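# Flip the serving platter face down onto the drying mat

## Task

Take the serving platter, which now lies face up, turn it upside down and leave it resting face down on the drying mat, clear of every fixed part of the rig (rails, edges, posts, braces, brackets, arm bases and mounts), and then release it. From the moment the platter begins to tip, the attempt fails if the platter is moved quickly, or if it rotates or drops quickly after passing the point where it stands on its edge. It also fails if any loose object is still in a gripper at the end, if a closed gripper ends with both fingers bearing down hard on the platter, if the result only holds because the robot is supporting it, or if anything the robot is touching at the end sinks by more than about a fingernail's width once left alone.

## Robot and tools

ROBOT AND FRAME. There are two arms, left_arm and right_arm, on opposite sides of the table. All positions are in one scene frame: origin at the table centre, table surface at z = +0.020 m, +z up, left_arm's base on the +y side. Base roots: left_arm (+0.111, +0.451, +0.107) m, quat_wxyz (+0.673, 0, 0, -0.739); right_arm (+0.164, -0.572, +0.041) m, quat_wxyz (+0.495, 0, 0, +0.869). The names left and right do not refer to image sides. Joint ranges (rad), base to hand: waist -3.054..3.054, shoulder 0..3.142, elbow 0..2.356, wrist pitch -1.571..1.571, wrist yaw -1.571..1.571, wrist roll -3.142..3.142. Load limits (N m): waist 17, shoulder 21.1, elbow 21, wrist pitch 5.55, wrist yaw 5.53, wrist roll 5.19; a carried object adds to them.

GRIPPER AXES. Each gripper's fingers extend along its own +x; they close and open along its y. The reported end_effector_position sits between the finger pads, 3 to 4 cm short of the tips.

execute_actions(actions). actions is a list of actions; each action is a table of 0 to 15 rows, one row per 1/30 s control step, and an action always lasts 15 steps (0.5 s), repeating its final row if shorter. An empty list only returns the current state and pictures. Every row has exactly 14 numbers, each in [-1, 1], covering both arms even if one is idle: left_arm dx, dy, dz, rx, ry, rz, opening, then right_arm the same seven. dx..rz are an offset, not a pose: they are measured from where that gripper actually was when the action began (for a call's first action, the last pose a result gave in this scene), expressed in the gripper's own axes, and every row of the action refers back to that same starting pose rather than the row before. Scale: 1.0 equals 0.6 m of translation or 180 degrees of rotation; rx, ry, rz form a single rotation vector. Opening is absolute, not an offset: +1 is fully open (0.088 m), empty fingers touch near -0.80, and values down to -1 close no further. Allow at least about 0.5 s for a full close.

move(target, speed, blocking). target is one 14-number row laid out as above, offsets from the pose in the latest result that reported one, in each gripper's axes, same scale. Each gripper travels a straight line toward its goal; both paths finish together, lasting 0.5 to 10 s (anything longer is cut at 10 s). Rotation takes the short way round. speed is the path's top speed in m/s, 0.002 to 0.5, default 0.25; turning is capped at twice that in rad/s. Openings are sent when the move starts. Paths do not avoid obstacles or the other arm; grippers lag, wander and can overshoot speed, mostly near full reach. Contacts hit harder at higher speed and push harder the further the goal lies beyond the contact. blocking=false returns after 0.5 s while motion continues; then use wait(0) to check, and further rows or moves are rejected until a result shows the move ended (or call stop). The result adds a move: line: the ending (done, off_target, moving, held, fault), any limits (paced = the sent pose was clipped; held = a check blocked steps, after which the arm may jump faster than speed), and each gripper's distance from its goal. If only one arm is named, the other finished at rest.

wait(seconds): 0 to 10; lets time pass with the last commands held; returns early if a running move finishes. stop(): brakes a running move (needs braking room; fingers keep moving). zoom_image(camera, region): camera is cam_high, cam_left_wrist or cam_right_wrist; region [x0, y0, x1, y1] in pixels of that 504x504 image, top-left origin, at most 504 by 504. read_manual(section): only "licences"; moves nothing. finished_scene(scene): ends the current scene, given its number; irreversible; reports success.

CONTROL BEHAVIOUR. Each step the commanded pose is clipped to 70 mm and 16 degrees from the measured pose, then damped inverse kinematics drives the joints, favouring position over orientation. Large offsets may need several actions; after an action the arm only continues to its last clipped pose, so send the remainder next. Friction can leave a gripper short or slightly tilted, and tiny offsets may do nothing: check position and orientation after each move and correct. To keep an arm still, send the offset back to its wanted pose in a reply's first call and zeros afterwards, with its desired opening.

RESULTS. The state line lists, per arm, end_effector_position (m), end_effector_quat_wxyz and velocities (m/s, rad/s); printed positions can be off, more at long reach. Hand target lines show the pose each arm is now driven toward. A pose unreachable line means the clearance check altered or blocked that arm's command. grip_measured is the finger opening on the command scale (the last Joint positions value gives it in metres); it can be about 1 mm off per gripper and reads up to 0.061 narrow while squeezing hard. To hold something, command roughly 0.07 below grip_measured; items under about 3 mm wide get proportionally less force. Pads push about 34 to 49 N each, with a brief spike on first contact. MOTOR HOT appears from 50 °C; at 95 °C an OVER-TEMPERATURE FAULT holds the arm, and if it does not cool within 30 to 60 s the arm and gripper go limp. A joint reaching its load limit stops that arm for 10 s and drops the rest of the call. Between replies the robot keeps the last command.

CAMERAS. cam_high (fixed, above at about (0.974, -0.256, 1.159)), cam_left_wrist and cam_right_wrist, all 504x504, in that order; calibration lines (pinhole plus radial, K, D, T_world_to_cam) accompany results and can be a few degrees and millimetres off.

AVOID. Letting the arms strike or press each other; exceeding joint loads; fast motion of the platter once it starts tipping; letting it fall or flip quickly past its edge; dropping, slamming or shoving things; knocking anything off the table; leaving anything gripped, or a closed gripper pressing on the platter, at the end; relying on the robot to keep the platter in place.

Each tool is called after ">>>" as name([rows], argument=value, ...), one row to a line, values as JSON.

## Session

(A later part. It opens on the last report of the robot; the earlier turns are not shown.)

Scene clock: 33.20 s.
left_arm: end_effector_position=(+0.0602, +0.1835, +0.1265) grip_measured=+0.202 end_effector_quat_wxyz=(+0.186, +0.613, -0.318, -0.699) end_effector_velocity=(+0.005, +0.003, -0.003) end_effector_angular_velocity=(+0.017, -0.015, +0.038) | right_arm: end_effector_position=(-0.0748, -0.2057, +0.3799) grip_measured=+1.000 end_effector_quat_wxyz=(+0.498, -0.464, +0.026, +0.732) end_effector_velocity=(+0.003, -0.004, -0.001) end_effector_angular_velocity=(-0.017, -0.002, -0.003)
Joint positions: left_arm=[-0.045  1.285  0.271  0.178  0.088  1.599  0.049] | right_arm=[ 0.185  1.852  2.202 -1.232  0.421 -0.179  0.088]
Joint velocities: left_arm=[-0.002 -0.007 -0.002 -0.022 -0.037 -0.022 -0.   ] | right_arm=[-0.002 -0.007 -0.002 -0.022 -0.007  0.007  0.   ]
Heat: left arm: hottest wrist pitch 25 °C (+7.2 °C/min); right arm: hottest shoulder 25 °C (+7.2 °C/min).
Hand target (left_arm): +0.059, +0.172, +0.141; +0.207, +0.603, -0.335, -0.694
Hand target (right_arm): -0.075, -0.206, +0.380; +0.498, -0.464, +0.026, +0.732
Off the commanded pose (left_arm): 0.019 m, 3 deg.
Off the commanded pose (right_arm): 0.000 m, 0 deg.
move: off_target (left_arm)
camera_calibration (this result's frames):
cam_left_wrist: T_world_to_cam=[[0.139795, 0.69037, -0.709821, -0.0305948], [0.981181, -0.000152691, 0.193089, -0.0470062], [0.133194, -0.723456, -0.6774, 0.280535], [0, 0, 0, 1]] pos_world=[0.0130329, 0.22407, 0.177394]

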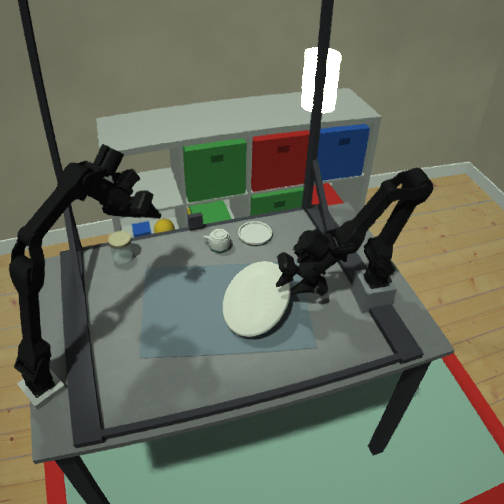

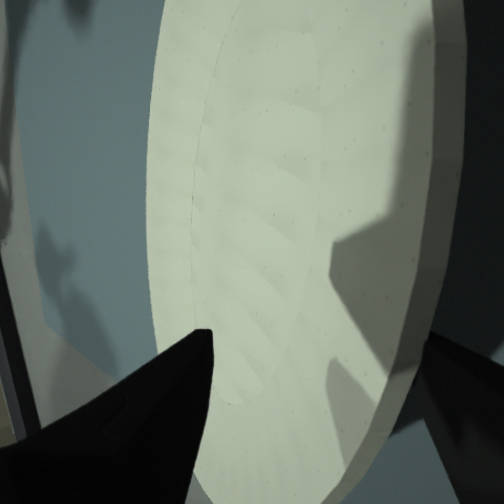

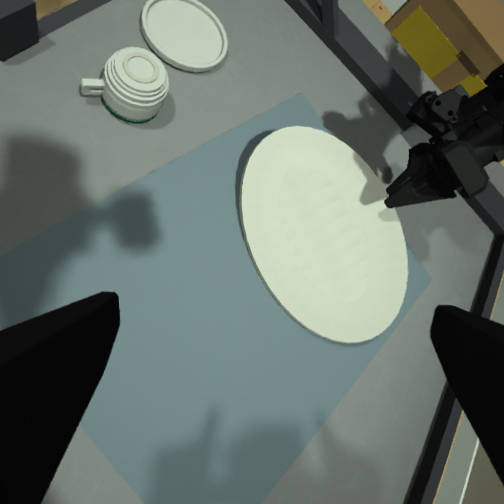

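>>> move(target=[-0.005,0.135,0,0,0,0,0.2,0,0,0,0,0,0,1], speed=0.03)

Scene clock: 36.53 s.
left_arm: end_effector_position=(+0.0548, +0.1456, +0.1631) grip_measured=+0.202 end_effector_quat_wxyz=(+0.162, +0.625, -0.294, -0.705) end_effector_velocity=(+0.002, +0.009, -0.011) end_effector_angular_velocity=(+0.058, -0.001, +0.019) | right_arm: end_effector_position=(-0.0748, -0.2057, +0.3799) grip_measured=+1.000 end_effector_quat_wxyz=(+0.498, -0.464, +0.026, +0.732) end_effector_velocity=(+0.002, +0.001, -0.002) end_effector_angular_velocity=(-0.005, -0.017, -0.002)
Joint positions: left_arm=[-0.049  1.351  0.553 -0.11   0.081  1.598  0.049] | right_arm=[ 0.185  1.852  2.202 -1.232  0.421 -0.179  0.088]
Joint velocities: left_arm=[-0.002  0.012 -0.007 -0.037 -0.007 -0.022  0.   ] | right_arm=[-0.002  0.002 -0.002 -0.007  0.007 -0.007  0.   ]
Heat: left arm: hottest wrist pitch 26 °C (+8.2 °C/min); right arm: hottest shoulder 25 °C (+6.6 °C/min).
Hand target (left_arm): +0.050, +0.128, +0.184; +0.186, +0.613, -0.318, -0.699
Hand target (right_arm): -0.075, -0.206, +0.380; +0.498, -0.464, +0.026, +0.732
Off the commanded pose (left_arm): 0.028 m, 4 deg.
Off the commanded pose (right_arm): 0.000 m, 0 deg.
move: off_target (left_arm)
camera_calibration (this result's frames):
cam_left_wrist: T_world_to_cam=[[0.14988, 0.739556, -0.656196, 0.00583054], [0.978015, -0.0135678, 0.208095, -0.0490607], [0.144994, -0.672959, -0.72533, 0.278472], [0, 0, 0, 1]] pos_world=[0.00673126, 0.182423, 0.21602]

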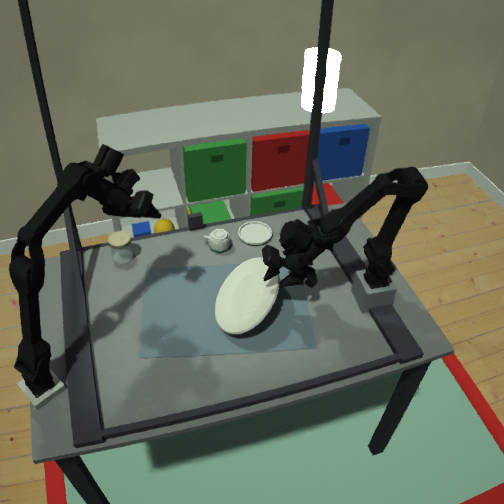

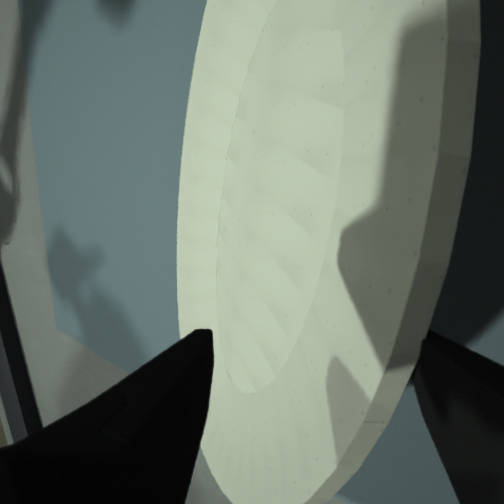

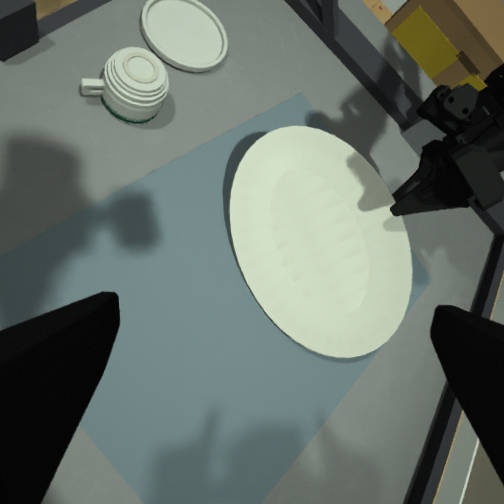

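>>> move(target=[0.005,0.14,0,0,0,0.02,0.2,0,0,0,0,0,0,1], speed=0.03)

Scene clock: 40.00 s.
left_arm: end_effector_position=(+0.0477, +0.0937, +0.1966) grip_measured=+0.202 end_effector_quat_wxyz=(+0.166, +0.626, -0.294, -0.703) end_effector_velocity=(+0.003, +0.003, -0.006) end_effector_angular_velocity=(+0.030, -0.017, +0.017) | right_arm: end_effector_position=(-0.0748, -0.2057, +0.3799) grip_measured=+1.000 end_effector_quat_wxyz=(+0.498, -0.464, +0.026, +0.732) end_effector_velocity=(+0.002, -0.002, +0.001) end_effector_angular_velocity=(-0.006, +0.008, -0.003)
Joint positions: left_arm=[-0.051  1.492  0.817 -0.227  0.073  1.593  0.049] | right_arm=[ 0.185  1.852  2.202 -1.232  0.421 -0.179  0.088]
Joint velocities: left_arm=[-0.002  0.012  0.002 -0.022 -0.022 -0.007 -0.   ] | right_arm=[-0.002 -0.007 -0.002 -0.007 -0.007  0.007  0.   ]
Heat: left arm: hottest wrist pitch 28 °C (+10.5 °C/min); right arm: hottest shoulder 26 °C (+7.5 °C/min).
Hand target (left_arm): +0.043, +0.080, +0.213; +0.184, +0.615, -0.313, -0.700
Hand target (right_arm): -0.075, -0.206, +0.380; +0.498, -0.464, +0.026, +0.732
Off the commanded pose (left_arm): 0.022 m, 3 deg.
Off the commanded pose (right_arm): 0.000 m, 0 deg.
move: off_target (left_arm)
camera_calibration (this result's frames):
cam_left_wrist: T_world_to_cam=[[0.145966, 0.736868, -0.660091, 0.0685073], [0.977739, -0.00579087, 0.209743, -0.0508657], [0.15073, -0.676012, -0.72131, 0.268064], [0, 0, 0, 1]] pos_world=[-0.000671571, 0.130439, 0.249247]

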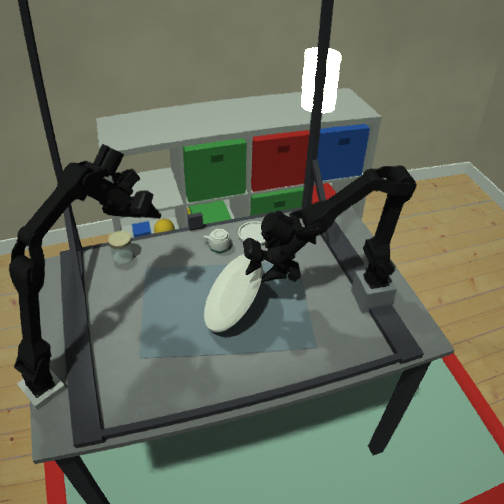

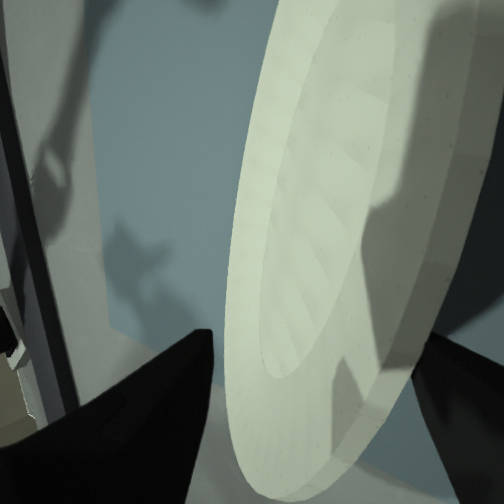

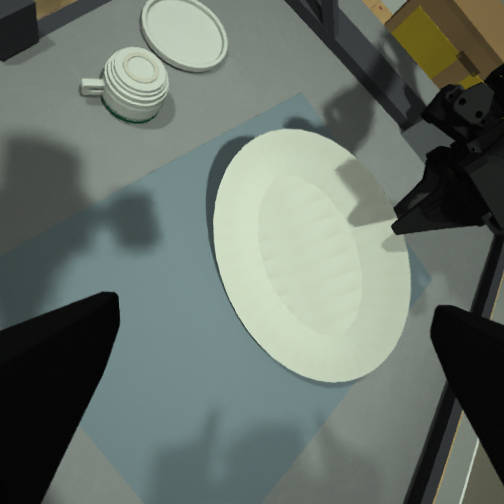

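>>> move(target=[0.04,0.015,0,0,0,0,0.2,0,0,0,0,0,0,1], speed=0.03)

>>> execute_actions([
  [[0,0,0,0,0,0,-1,0,0,0,0,0,0,1]],
  [[0,0,0,0,0,0,-1,0,0,0,0,0,0,1]],
])

Scene clock: 41.37 s.
left_arm: end_effector_position=(+0.0485, +0.0909, +0.1644) grip_measured=+0.202 end_effector_quat_wxyz=(+0.142, +0.638, -0.269, -0.708) end_effector_velocity=(+0.000, +0.001, -0.001) end_effector_angular_velocity=(+0.007, -0.003, +0.008) | right_arm: end_effector_position=(-0.0748, -0.2057, +0.3799) grip_measured=+1.000 end_effector_quat_wxyz=(+0.498, -0.464, +0.026, +0.732) end_effector_velocity=(+0.000, -0.003, +0.001) end_effector_angular_velocity=(-0.005, -0.003, +0.012)
Joint positions: left_arm=[-0.051  1.598  0.817 -0.195  0.066  1.593  0.049] | right_arm=[ 0.185  1.852  2.202 -1.232  0.421 -0.179  0.088]
Joint velocities: left_arm=[-0.002  0.002  0.002 -0.007 -0.007 -0.007 -0.   ] | right_arm=[ 0.002 -0.007 -0.002 -0.007 -0.007 -0.007  0.   ]
Heat: left arm: hottest wrist pitch 28 °C (+10.2 °C/min); right arm: hottest shoulder 26 °C (+7.3 °C/min).
Hand target (left_arm): +0.043, +0.074, +0.184; +0.166, +0.626, -0.294, -0.703
Hand target (right_arm): -0.075, -0.206, +0.380; +0.498, -0.464, +0.026, +0.732
Off the commanded pose (left_arm): 0.027 m, 4 deg.
Off the commanded pose (right_arm): 0.000 m, 0 deg.
move: off_target (left_arm)
camera_calibration (this result's frames):
cam_left_wrist: T_world_to_cam=[[0.153065, 0.782781, -0.603179, 0.0352846], [0.974168, -0.0169673, 0.225188, -0.046218], [0.166039, -0.622066, -0.765157, 0.244428], [0, 0, 0, 1]] pos_world=[-0.000961317, 0.123646, 0.218717]

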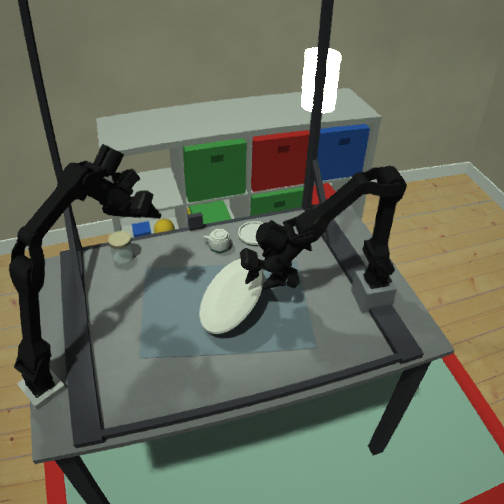

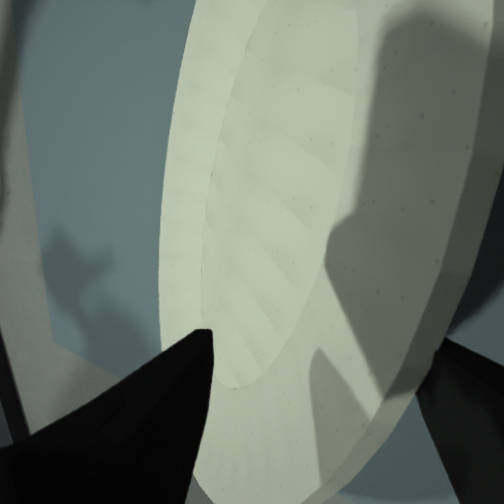

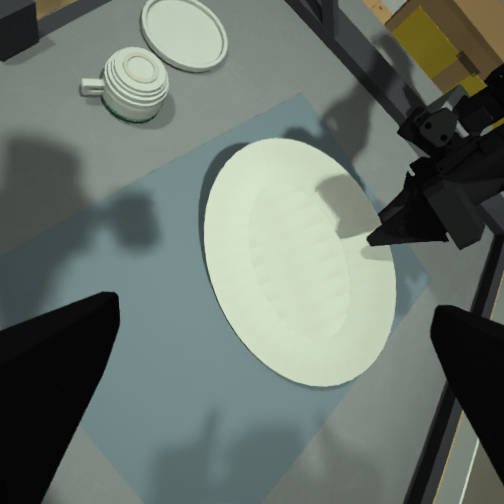

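Scene clock: 42.37 s.
left_arm: end_effector_position=(+0.0466, +0.0943, +0.1606) grip_measured=-0.654 end_effector_quat_wxyz=(+0.131, +0.639, -0.270, -0.708) end_effector_velocity=(+0.001, +0.002, -0.003) end_effector_angular_velocity=(+0.012, -0.004, +0.008) | right_arm: end_effector_position=(-0.0748, -0.2057, +0.3799) grip_measured=+1.000 end_effector_quat_wxyz=(+0.498, -0.464, +0.026, +0.732) end_effector_velocity=(+0.005, +0.001, +0.001) end_effector_angular_velocity=(+0.002, -0.011, -0.007)
Joint positions: left_arm=[-0.057  1.601  0.81  -0.2    0.068  1.606  0.007] | right_arm=[ 0.185  1.852  2.202 -1.232  0.421 -0.179  0.088]
Joint velocities: left_arm=[-0.002  0.002 -0.002 -0.007 -0.007 -0.007 -0.   ] | right_arm=[-0.007 -0.002  0.002 -0.007  0.007 -0.007  0.   ]
Heat: left arm: hottest wrist pitch 28 °C (+9.9 °C/min); right arm: hottest shoulder 26 °C (+7.1 °C/min).
Hand target (left_arm): +0.047, +0.094, +0.161; +0.133, +0.639, -0.268, -0.709
Hand target (right_arm): -0.075, -0.206, +0.380; +0.498, -0.464, +0.026, +0.732
Off the commanded pose (left_arm): 0.001 m, 0 deg.
Off the commanded pose (right_arm): 0.000 m, 0 deg.
camera_calibration (this result's frames):
cam_left_wrist: T_world_to_cam=[[0.170988, 0.787335, -0.59234, 0.0275566], [0.972065, -0.036697, 0.231825, -0.0426418], [0.160787, -0.615432, -0.771616, 0.244567], [0, 0, 0, 1]] pos_world=[-0.00258446, 0.127253, 0.21492]

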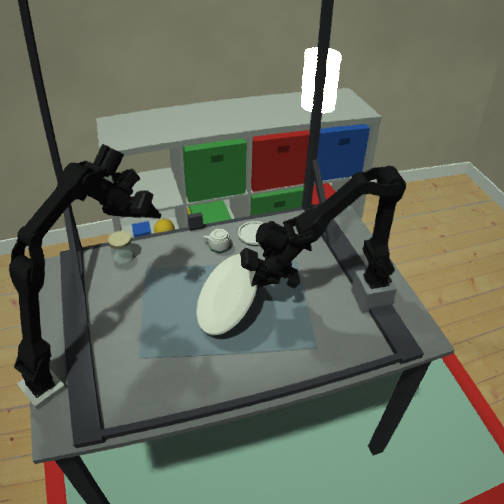

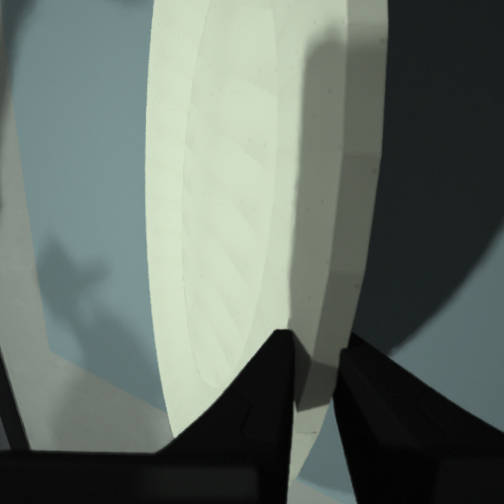

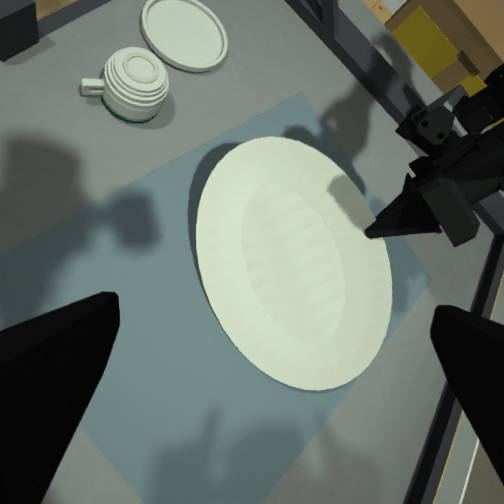

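>>> move(target=[0,0.14,0,0,0,-0.14,-1,0,0,0,0,0,0,1], speed=0.03)

Scene clock: 50.17 s.
left_arm: end_effector_position=(+0.0323, +0.0307, +0.2222) grip_measured=-0.652 end_effector_quat_wxyz=(-0.019, +0.680, -0.134, -0.721) end_effector_velocity=(-0.002, +0.003, -0.000) end_effector_angular_velocity=(+0.027, -0.008, +0.016) | right_arm: end_effector_position=(-0.0748, -0.2057, +0.3799) grip_measured=+1.000 end_effector_quat_wxyz=(+0.498, -0.464, +0.026, +0.732) end_effector_velocity=(-0.000, +0.001, +0.001) end_effector_angular_velocity=(+0.003, -0.006, +0.018)
Joint positions: left_arm=[-0.075  2.041  1.766 -1.13   0.048  1.616  0.007] | right_arm=[ 0.185  1.852  2.202 -1.232  0.421 -0.179  0.088]
Joint velocities: left_arm=[-0.007  0.012  0.022 -0.037 -0.007 -0.022  0.   ] | right_arm=[-0.002 -0.002 -0.002  0.007 -0.007 -0.022  0.   ]
Heat: left arm: hottest wrist pitch 28 °C (+8.4 °C/min); right arm: hottest shoulder 27 °C (+7.2 °C/min).
Hand target (left_arm): +0.033, +0.027, +0.208; -0.026, +0.683, -0.124, -0.719
Hand target (right_arm): -0.075, -0.206, +0.380; +0.498, -0.464, +0.026, +0.732
Off the commanded pose (left_arm): 0.016 m, 1 deg.
Off the commanded pose (right_arm): 0.000 m, 0 deg.
move: off_target (left_arm)
camera_calibration (this result's frames):
cam_left_wrist: T_world_to_cam=[[0.223921, 0.950103, -0.217174, 0.0265929], [0.94759, -0.160136, 0.276458, -0.0506474], [0.227886, -0.267697, -0.936166, 0.278985], [0, 0, 0, 1]] pos_world=[-0.0215385, 0.041307, 0.280954]

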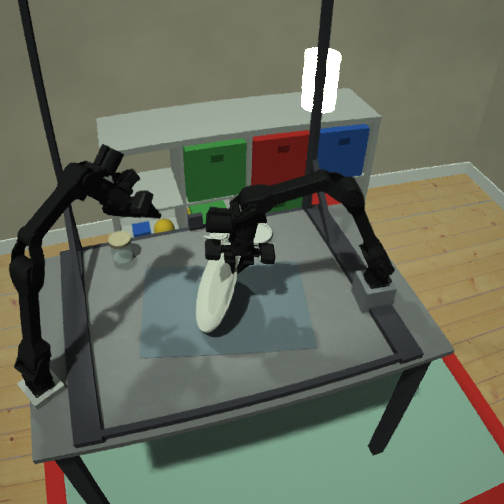

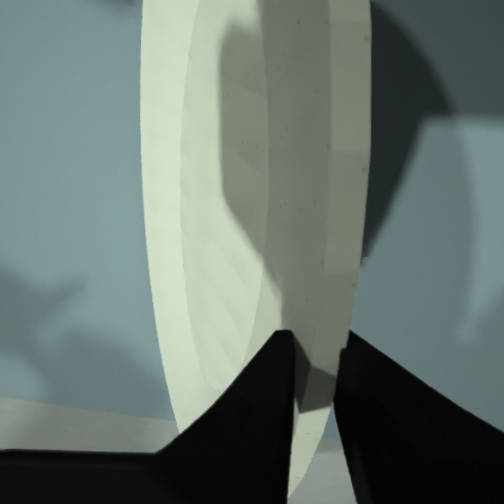

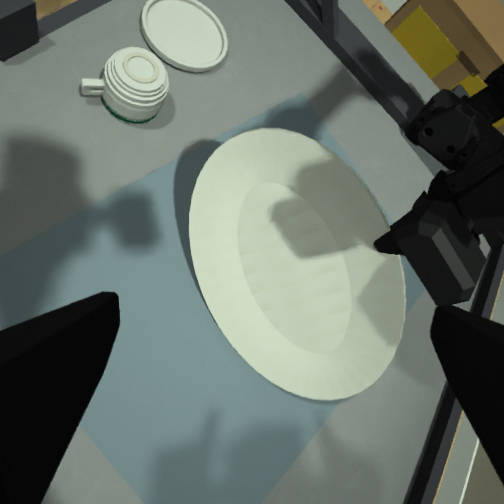

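>>> move(target=[0,0.095,0,0,0,-0.11,-1,-0.1,0,0,0,0,0,1], speed=0.025)

Scene clock: 57.57 s.
left_arm: end_effector_position=(+0.0154, -0.0154, +0.2468) grip_measured=-0.690 end_effector_quat_wxyz=(-0.039, +0.680, -0.126, -0.722) end_effector_velocity=(-0.002, +0.000, -0.001) end_effector_angular_velocity=(+0.001, +0.010, +0.018) | right_arm: end_effector_position=(-0.0714, -0.2458, +0.4154) grip_measured=+1.000 end_effector_quat_wxyz=(+0.497, -0.460, +0.018, +0.735) end_effector_velocity=(-0.000, -0.002, -0.001) end_effector_angular_velocity=(-0.007, -0.017, +0.022)
Joint positions: left_arm=[-0.093  2.345  2.36  -1.459  0.051  1.616  0.005] | right_arm=[ 0.261  1.826  2.342 -1.409  0.469 -0.131  0.088]
Joint velocities: left_arm=[-0.002 -0.002 -0.007  0.007  0.007 -0.022  0.   ] | right_arm=[ 0.002 -0.002 -0.002 -0.007 -0.007 -0.022  0.   ]
Heat: left arm: hottest wrist pitch 28 °C (+7.3 °C/min); right arm: hottest shoulder 27 °C (+6.3 °C/min).
Hand target (left_arm): +0.020, -0.023, +0.232; -0.036, +0.685, -0.118, -0.718
Hand target (right_arm): -0.070, -0.248, +0.422; +0.501, -0.452, +0.017, +0.738
Off the commanded pose (left_arm): 0.018 m, 18 deg; orientation clipped at the last step of the last action.
Off the commanded pose (right_arm): 0.007 m, 1 deg.
joint sent to its limit (left arm) — the command would take joint 3 (elbow) past its upper limit, so that joint was sent only as far as its limit.
joint sent to its limit (right arm) — the command would take joint 3 (elbow) past its upper limit, so that joint was sent only as far as its limit.
move: off_target (left_arm); limits=paced
camera_calibration (this result's frames):
cam_left_wrist: T_world_to_cam=[[0.24258, 0.95349, -0.178919, 0.0698308], [0.94313, -0.188573, 0.273764, -0.0485379], [0.227291, -0.235154, -0.945009, 0.296208], [0, 0, 0, 1]] pos_world=[-0.0384876, -0.00608152, 0.305701]
cam_right_wrist: T_world_to_cam=[[0.71876, 0.517488, 0.464316, -0.00505012], [0.674069, -0.682295, -0.283028, 0.0276189], [0.170337, 0.516411, -0.839229, 0.56452], [0, 0, 0, 1]] pos_world=[-0.111146, -0.270067, 0.483923]

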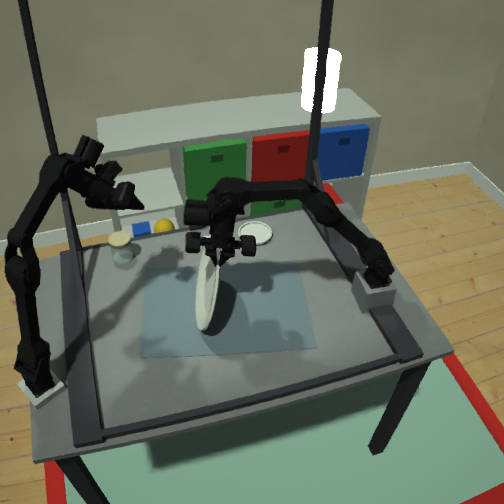

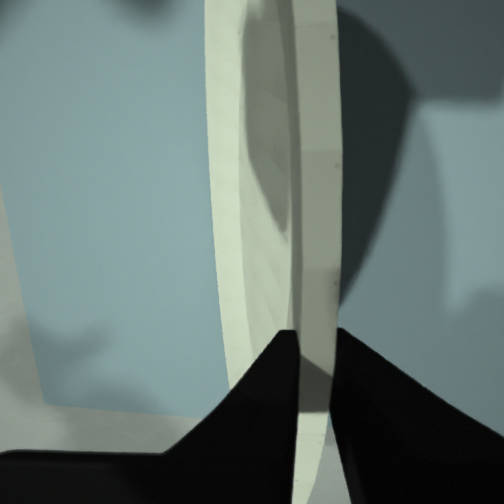

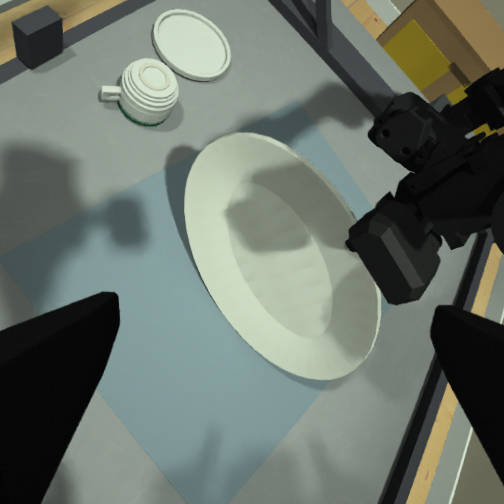

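>>> move(target=[0.045,0.0,0,0,0,0,-0.5,0,0,0,0,0,0,1], speed=0.02)

>>> execute_actions([
  [[0,0,0,0,0,0,-1,0,0,0,0,0,0,1]],
])

Scene clock: 59.53 s.
left_arm: end_effector_position=(+0.0147, -0.0177, +0.2194) grip_measured=-0.502 end_effector_quat_wxyz=(-0.043, +0.681, -0.122, -0.721) end_effector_velocity=(+0.000, +0.003, -0.001) end_effector_angular_velocity=(+0.008, -0.023, +0.002) | right_arm: end_effector_position=(-0.0715, -0.2459, +0.4154) grip_measured=+1.000 end_effector_quat_wxyz=(+0.497, -0.460, +0.018, +0.736) end_effector_velocity=(+0.003, -0.000, -0.001) end_effector_angular_velocity=(-0.009, -0.006, +0.002)
Joint positions: left_arm=[-0.094  2.341  2.243 -1.358  0.049  1.616  0.014] | right_arm=[ 0.261  1.826  2.342 -1.409  0.469 -0.13   0.088]
Joint velocities: left_arm=[-0.007 -0.002 -0.007 -0.007 -0.022 -0.007 -0.   ] | right_arm=[-0.007 -0.002 -0.002 -0.007 -0.007 -0.007  0.   ]
Heat: left arm: hottest wrist pitch 28 °C (+7.1 °C/min); right arm: hottest shoulder 27 °C (+6.0 °C/min).
Hand target (left_arm): +0.013, -0.019, +0.220; -0.039, +0.680, -0.125, -0.722
Hand target (right_arm): -0.071, -0.246, +0.415; +0.497, -0.460, +0.018, +0.736
Off the commanded pose (left_arm): 0.002 m, 1 deg.
Off the commanded pose (right_arm): 0.000 m, 0 deg.
move: done
camera_calibration (this result's frames):
cam_left_wrist: T_world_to_cam=[[0.244122, 0.955156, -0.167577, 0.0647536], [0.941956, -0.192488, 0.275077, -0.0410837], [0.230485, -0.225002, -0.946705, 0.270418], [0, 0, 0, 1]] pos_world=[-0.0394361, -0.00891314, 0.278159]
cam_right_wrist: T_world_to_cam=[[0.718827, 0.517586, 0.464104, -0.00479717], [0.674071, -0.682225, -0.28319, 0.0277261], [0.170049, 0.516404, -0.839292, 0.564591], [0, 0, 0, 1]] pos_world=[-0.111249, -0.270159, 0.483935]

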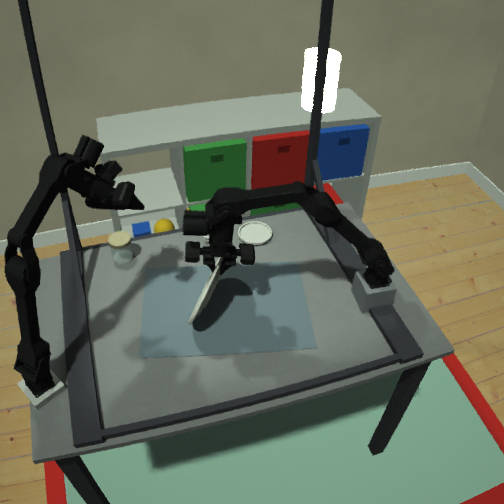

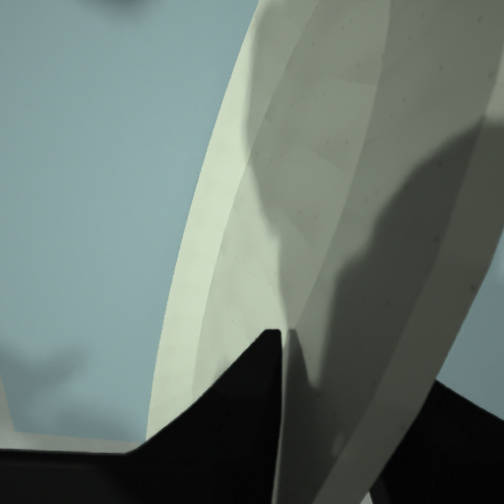

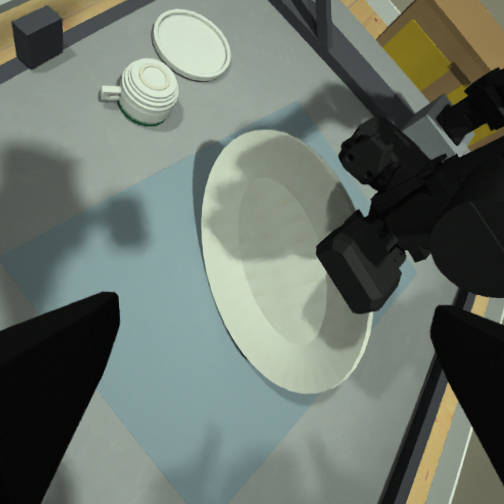

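Scene clock: 60.03 s.
left_arm: end_effector_position=(+0.0128, -0.0183, +0.2199) grip_measured=-0.695 end_effector_quat_wxyz=(-0.044, +0.680, -0.126, -0.721) end_effector_velocity=(-0.010, -0.014, +0.001) end_effector_angular_velocity=(-0.065, +0.054, +0.029) | right_arm: end_effector_position=(-0.0715, -0.2459, +0.4154) grip_measured=+1.000 end_effector_quat_wxyz=(+0.497, -0.460, +0.018, +0.736) end_effector_velocity=(-0.001, -0.002, -0.002) end_effector_angular_velocity=(-0.017, +0.002, +0.016)
Joint positions: left_arm=[-0.097  2.341  2.244 -1.354  0.05   1.619  0.005] | right_arm=[ 0.261  1.826  2.342 -1.409  0.469 -0.13   0.088]
Joint velocities: left_arm=[-0.002 -0.002 -0.007  0.081  0.037 -0.037  0.   ] | right_arm=[-0.002 -0.002 -0.002 -0.007 -0.022 -0.007  0.   ]
Heat: left arm: hottest wrist pitch 28 °C (+7.1 °C/min); right arm: hottest shoulder 27 °C (+6.1 °C/min).
Hand target (left_arm): +0.015, -0.018, +0.219; -0.043, +0.681, -0.122, -0.721
Hand target (right_arm): -0.071, -0.246, +0.415; +0.497, -0.460, +0.018, +0.736
Off the commanded pose (left_arm): 0.002 m, 0 deg.
Off the commanded pose (right_arm): 0.000 m, 0 deg.
camera_calibration (this result's frames):
cam_left_wrist: T_world_to_cam=[[0.249793, 0.952794, -0.172588, 0.0669053], [0.941044, -0.196884, 0.275088, -0.0396714], [0.228122, -0.231128, -0.945801, 0.270902], [0, 0, 0, 1]] pos_world=[-0.0411786, -0.00894479, 0.278679]
cam_right_wrist: T_world_to_cam=[[0.718827, 0.517586, 0.464104, -0.00479717], [0.674071, -0.682225, -0.28319, 0.0277261], [0.170049, 0.516404, -0.839292, 0.564591], [0, 0, 0, 1]] pos_world=[-0.111249, -0.270159, 0.483935]

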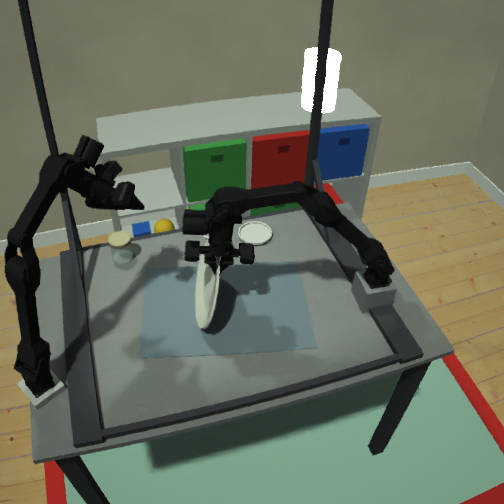

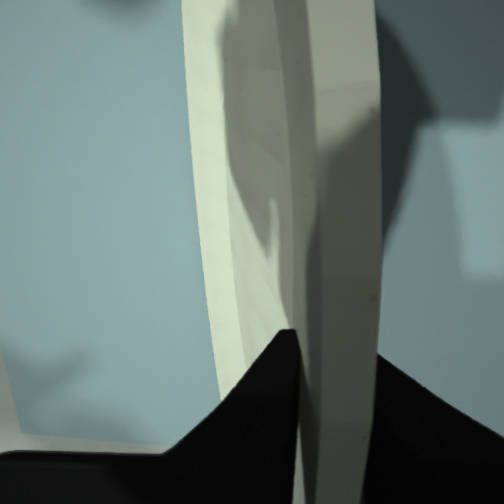

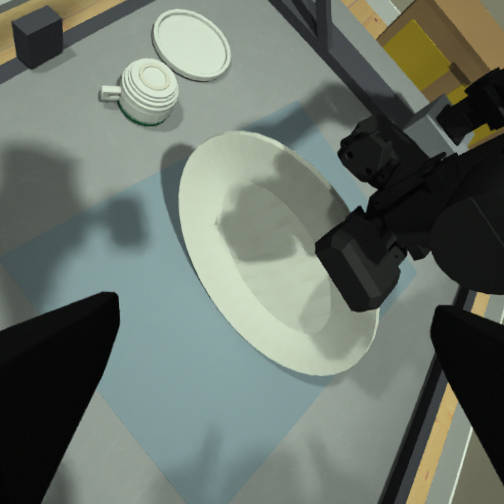

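>>> move(target=[0,0,0,0,0,0,-1,0.2,-0.215,-0.18,0.78,0.164,-0.169,0.2], speed=0.3)

Scene clock: 65.50 s.
left_arm: end_effector_position=(+0.0127, -0.0184, +0.2199) grip_measured=-0.695 end_effector_quat_wxyz=(-0.044, +0.680, -0.126, -0.721) end_effector_velocity=(+0.000, +0.002, +0.000) end_effector_angular_velocity=(+0.006, -0.008, +0.006) | right_arm: end_effector_position=(+0.0859, -0.1509, +0.3250) grip_measured=+0.203 end_effector_quat_wxyz=(+0.681, +0.231, +0.691, +0.075) end_effector_velocity=(-0.001, +0.002, -0.000) end_effector_angular_velocity=(+0.003, +0.030, -0.018)
Joint positions: left_arm=[-0.097  2.341  2.244 -1.354  0.05   1.618  0.005] | right_arm=[-0.306  1.998  2.341 -1.496  0.129  1.998  0.049]
Joint velocities: left_arm=[-0.002 -0.002 -0.002 -0.007 -0.007 -0.007 -0.   ] | right_arm=[-0.007  0.002  0.002  0.007 -0.022  0.022 -0.   ]
Heat: left arm: hottest wrist pitch 27 °C (+5.0 °C/min); right arm: hottest shoulder 27 °C (+6.0 °C/min).
Hand target (left_arm): +0.013, -0.018, +0.220; -0.044, +0.680, -0.126, -0.721
Hand target (right_arm): +0.086, -0.148, +0.323; +0.679, +0.233, +0.693, +0.072
Off the commanded pose (left_arm): 0.000 m, 0 deg.
Off the commanded pose (right_arm): 0.004 m, 10 deg.
joint sent to its limit (right arm) — the command would take joint 3 (elbow) past its upper limit, so that joint was sent only as far as its limit.
move: off_target (right_arm)
camera_calibration (this result's frames):
cam_left_wrist: T_world_to_cam=[[0.249025, 0.952929, -0.172956, 0.0670852], [0.941328, -0.196147, 0.274641, -0.0395129], [0.227788, -0.2312, -0.945864, 0.270931], [0, 0, 0, 1]] pos_world=[-0.0412261, -0.00903844, 0.278718]
cam_right_wrist: T_world_to_cam=[[-0.17383, -0.896013, -0.408588, 0.0218246], [-0.934413, 0.0190876, 0.355679, -0.00279242], [-0.310894, 0.443617, -0.840564, 0.443607], [0, 0, 0, 1]] pos_world=[0.139099, -0.177183, 0.382791]

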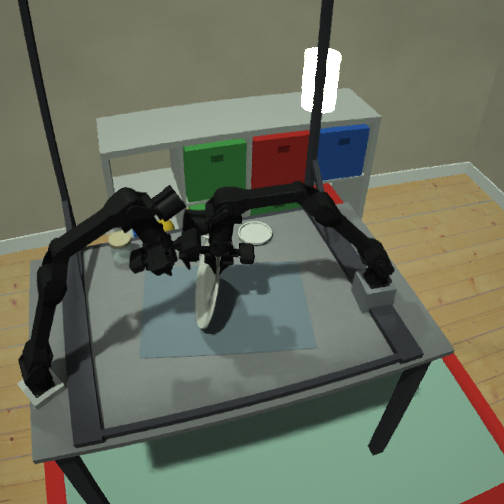

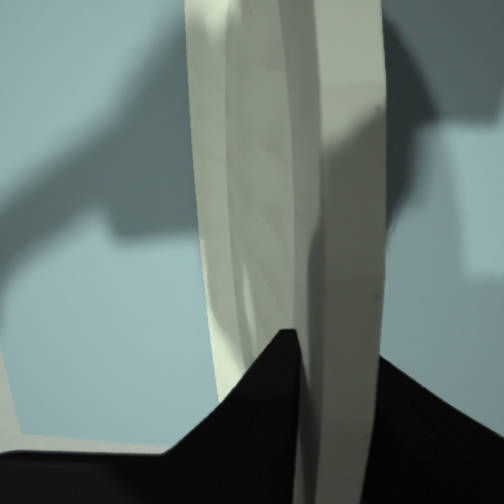

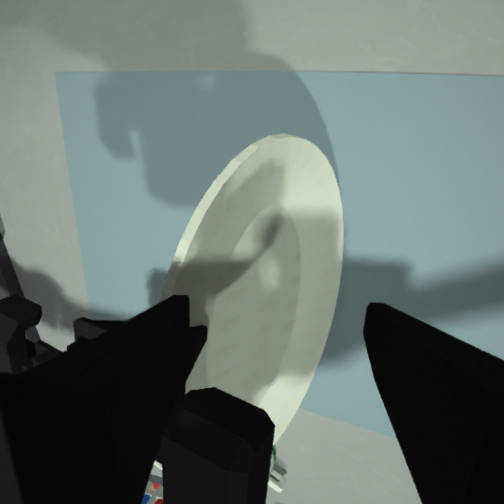

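>>> move(target=[0,0,0,0,0,0,-1,0.13,0.11,0,0,0,-0.03,0.2], speed=0.1)

Scene clock: 67.43 s.
left_arm: end_effector_position=(+0.0126, -0.0184, +0.2199) grip_measured=-0.695 end_effector_quat_wxyz=(-0.044, +0.680, -0.126, -0.721) end_effector_velocity=(-0.002, +0.002, -0.002) end_effector_angular_velocity=(+0.011, -0.009, +0.001) | right_arm: end_effector_position=(+0.1026, -0.0633, +0.2842) grip_measured=+0.203 end_effector_quat_wxyz=(+0.649, +0.271, +0.700, +0.121) end_effector_velocity=(+0.000, +0.000, -0.001) end_effector_angular_velocity=(+0.001, +0.010, -0.005)
Joint positions: left_arm=[-0.097  2.341  2.244 -1.354  0.05   1.618  0.005] | right_arm=[-0.395  2.158  2.343 -1.192  0.064  1.913  0.049]
Joint velocities: left_arm=[-0.007  0.002 -0.002 -0.007 -0.007 -0.007 -0.   ] | right_arm=[-0.002 -0.002 -0.007  0.007 -0.007  0.007 -0.   ]
Heat: left arm: hottest shoulder 27 °C (+5.0 °C/min); right arm: hottest shoulder 27 °C (+6.0 °C/min).
Hand target (left_arm): +0.013, -0.018, +0.220; -0.044, +0.680, -0.126, -0.721
Hand target (right_arm): +0.103, -0.060, +0.281; +0.649, +0.270, +0.701, +0.122
Off the commanded pose (left_arm): 0.000 m, 0 deg.
Off the commanded pose (right_arm): 0.004 m, 13 deg.
joint sent to its limit (right arm) — the command would take joint 3 (elbow) past its upper limit, so that joint was sent only as far as its limit.
move: off_target (right_arm)
camera_calibration (this result's frames):
cam_left_wrist: T_world_to_cam=[[0.249389, 0.952834, -0.172956, 0.0670877], [0.941253, -0.196506, 0.274641, -0.0393426], [0.2277, -0.231287, -0.945864, 0.27098], [0, 0, 0, 1]] pos_world=[-0.0414016, -0.00898036, 0.278718]
cam_right_wrist: T_world_to_cam=[[-0.17934, -0.836995, -0.516988, 0.121678], [-0.918528, -0.0457494, 0.392699, 0.00945168], [-0.352339, 0.545295, -0.760599, 0.363628], [0, 0, 0, 1]] pos_world=[0.158624, -0.0960086, 0.335769]

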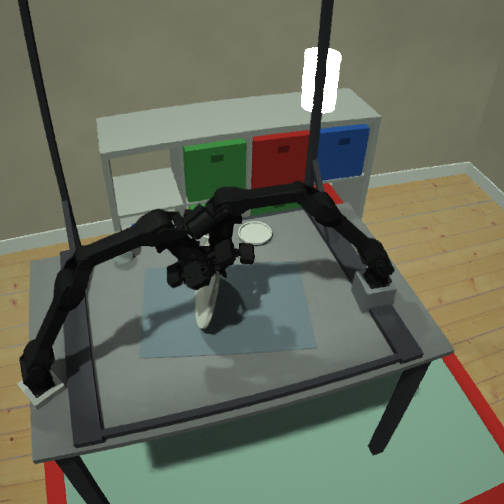

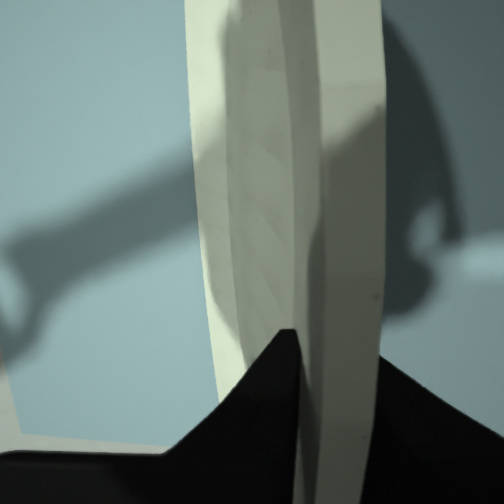

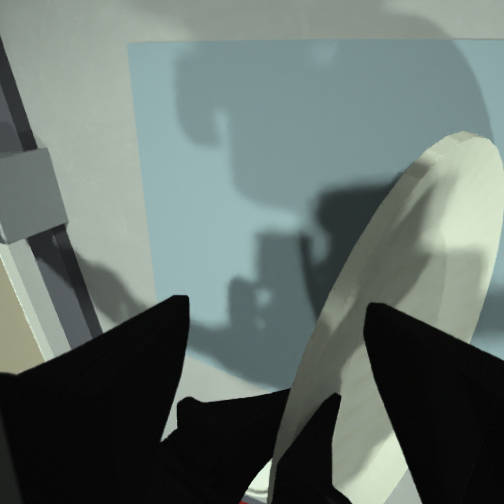

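>>> move(target=[0,0,0,0,0,0,-1,-0.1,-0.08,0,0,0,0.12,0.6])

>>> move(target=[0,0,0,0,0,0,-1,0,0,0,-0.5,0,0,0.6], speed=0.5)

Scene clock: 69.53 s.
left_arm: end_effector_position=(+0.0126, -0.0184, +0.2199) grip_measured=-0.695 end_effector_quat_wxyz=(-0.044, +0.680, -0.126, -0.721) end_effector_velocity=(-0.000, -0.002, +0.002) end_effector_angular_velocity=(-0.012, -0.002, +0.020) | right_arm: end_effector_position=(+0.0926, -0.1324, +0.3106) grip_measured=+0.597 end_effector_quat_wxyz=(+0.613, +0.399, +0.638, +0.241) end_effector_velocity=(+0.001, -0.002, +0.001) end_effector_angular_velocity=(+0.004, -0.011, +0.016)
Joint positions: left_arm=[-0.097  2.341  2.244 -1.354  0.05   1.618  0.005] | right_arm=[-0.282  1.592  1.482 -0.55   0.272  1.941  0.068]
Joint velocities: left_arm=[-0.002 -0.002  0.002  0.007 -0.007 -0.022 -0.   ] | right_arm=[-0.002 -0.012 -0.012  0.007 -0.007 -0.022 -0.   ]
Heat: left arm: hottest shoulder 27 °C (+5.0 °C/min); right arm: hottest shoulder 28 °C (+7.0 °C/min).
Hand target (left_arm): +0.013, -0.018, +0.220; -0.044, +0.680, -0.126, -0.721
Hand target (right_arm): +0.093, -0.135, +0.309; +0.615, +0.398, +0.637, +0.241
Off the commanded pose (left_arm): 0.000 m, 0 deg.
Off the commanded pose (right_arm): 0.003 m, 0 deg.
move: done
camera_calibration (this result's frames):
cam_left_wrist: T_world_to_cam=[[0.249389, 0.952834, -0.172956, 0.0670877], [0.941253, -0.196506, 0.274641, -0.0393426], [0.2277, -0.231287, -0.945864, 0.27098], [0, 0, 0, 1]] pos_world=[-0.0414016, -0.00898036, 0.278718]
cam_right_wrist: T_world_to_cam=[[-0.171877, -0.583255, -0.793896, 0.194559], [-0.945687, -0.128034, 0.298803, 0.00754761], [-0.275924, 0.802135, -0.529571, 0.37304], [0, 0, 0, 1]] pos_world=[0.143509, -0.184784, 0.349756]

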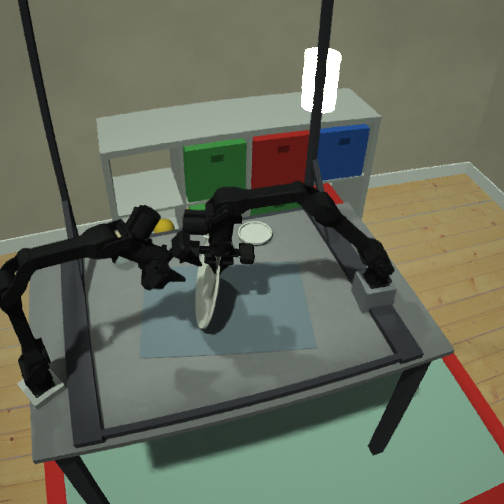

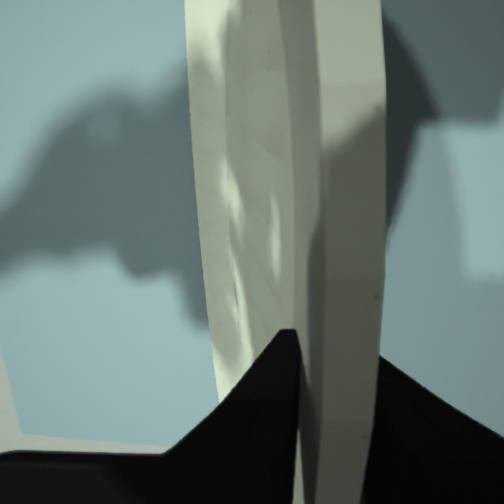

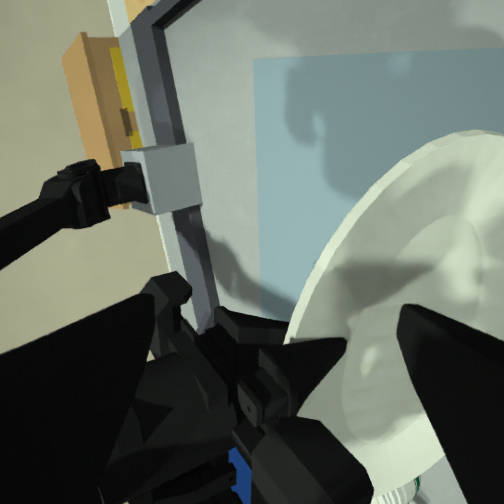

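Scene clock: 71.73 s.
left_arm: end_effector_position=(+0.0125, -0.0184, +0.2199) grip_measured=-0.695 end_effector_quat_wxyz=(-0.044, +0.680, -0.126, -0.721) end_effector_velocity=(+0.006, -0.002, +0.000) end_effector_angular_velocity=(-0.011, -0.019, +0.017) | right_arm: end_effector_position=(+0.0927, -0.1325, +0.3104) grip_measured=+0.597 end_effector_quat_wxyz=(+0.716, -0.150, +0.283, +0.620) end_effector_velocity=(-0.003, +0.002, +0.001) end_effector_angular_velocity=(+0.001, -0.015, +0.037)
Joint positions: left_arm=[-0.097  2.341  2.244 -1.354  0.05   1.618  0.005] | right_arm=[-0.282  1.592  1.482 -0.551  0.272  0.375  0.068]
Joint velocities: left_arm=[ 0.007 -0.002 -0.002  0.007 -0.022 -0.007 -0.   ] | right_arm=[-0.002  0.002  0.002  0.007 -0.022 -0.037 -0.   ]
Heat: left arm: hottest shoulder 28 °C (+6.0 °C/min); right arm: hottest shoulder 28 °C (+7.0 °C/min).
Hand target (left_arm): +0.013, -0.018, +0.220; -0.044, +0.680, -0.126, -0.721
Hand target (right_arm): +0.093, -0.132, +0.311; +0.716, -0.152, +0.281, +0.621
Off the commanded pose (left_arm): 0.000 m, 0 deg.
Off the commanded pose (right_arm): 0.000 m, 0 deg.
move: done
camera_calibration (this result's frames):
cam_left_wrist: T_world_to_cam=[[0.249376, 0.952769, -0.17333, 0.067252], [0.941273, -0.196403, 0.274646, -0.0393461], [0.227632, -0.231642, -0.945794, 0.270953], [0, 0, 0, 1]] pos_world=[-0.041413, -0.00903939, 0.278728]
cam_right_wrist: T_world_to_cam=[[0.980907, -0.170569, -0.0934233, -0.075208], [-0.19374, -0.815248, -0.545743, 0.108963], [0.0169237, 0.553423, -0.832728, 0.407047], [0, 0, 0, 1]] pos_world=[0.0879938, -0.149266, 0.391399]

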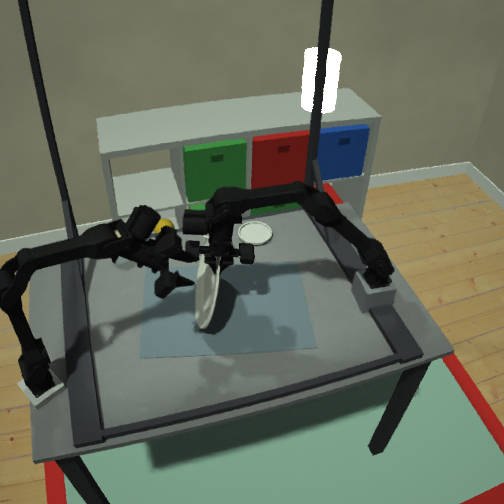

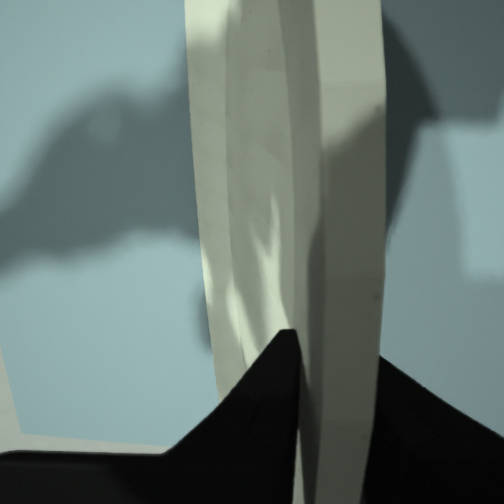

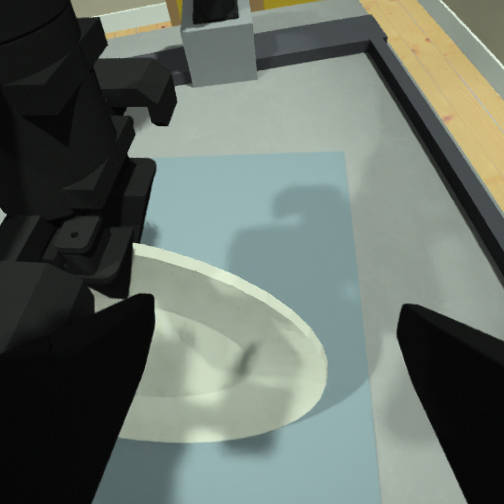

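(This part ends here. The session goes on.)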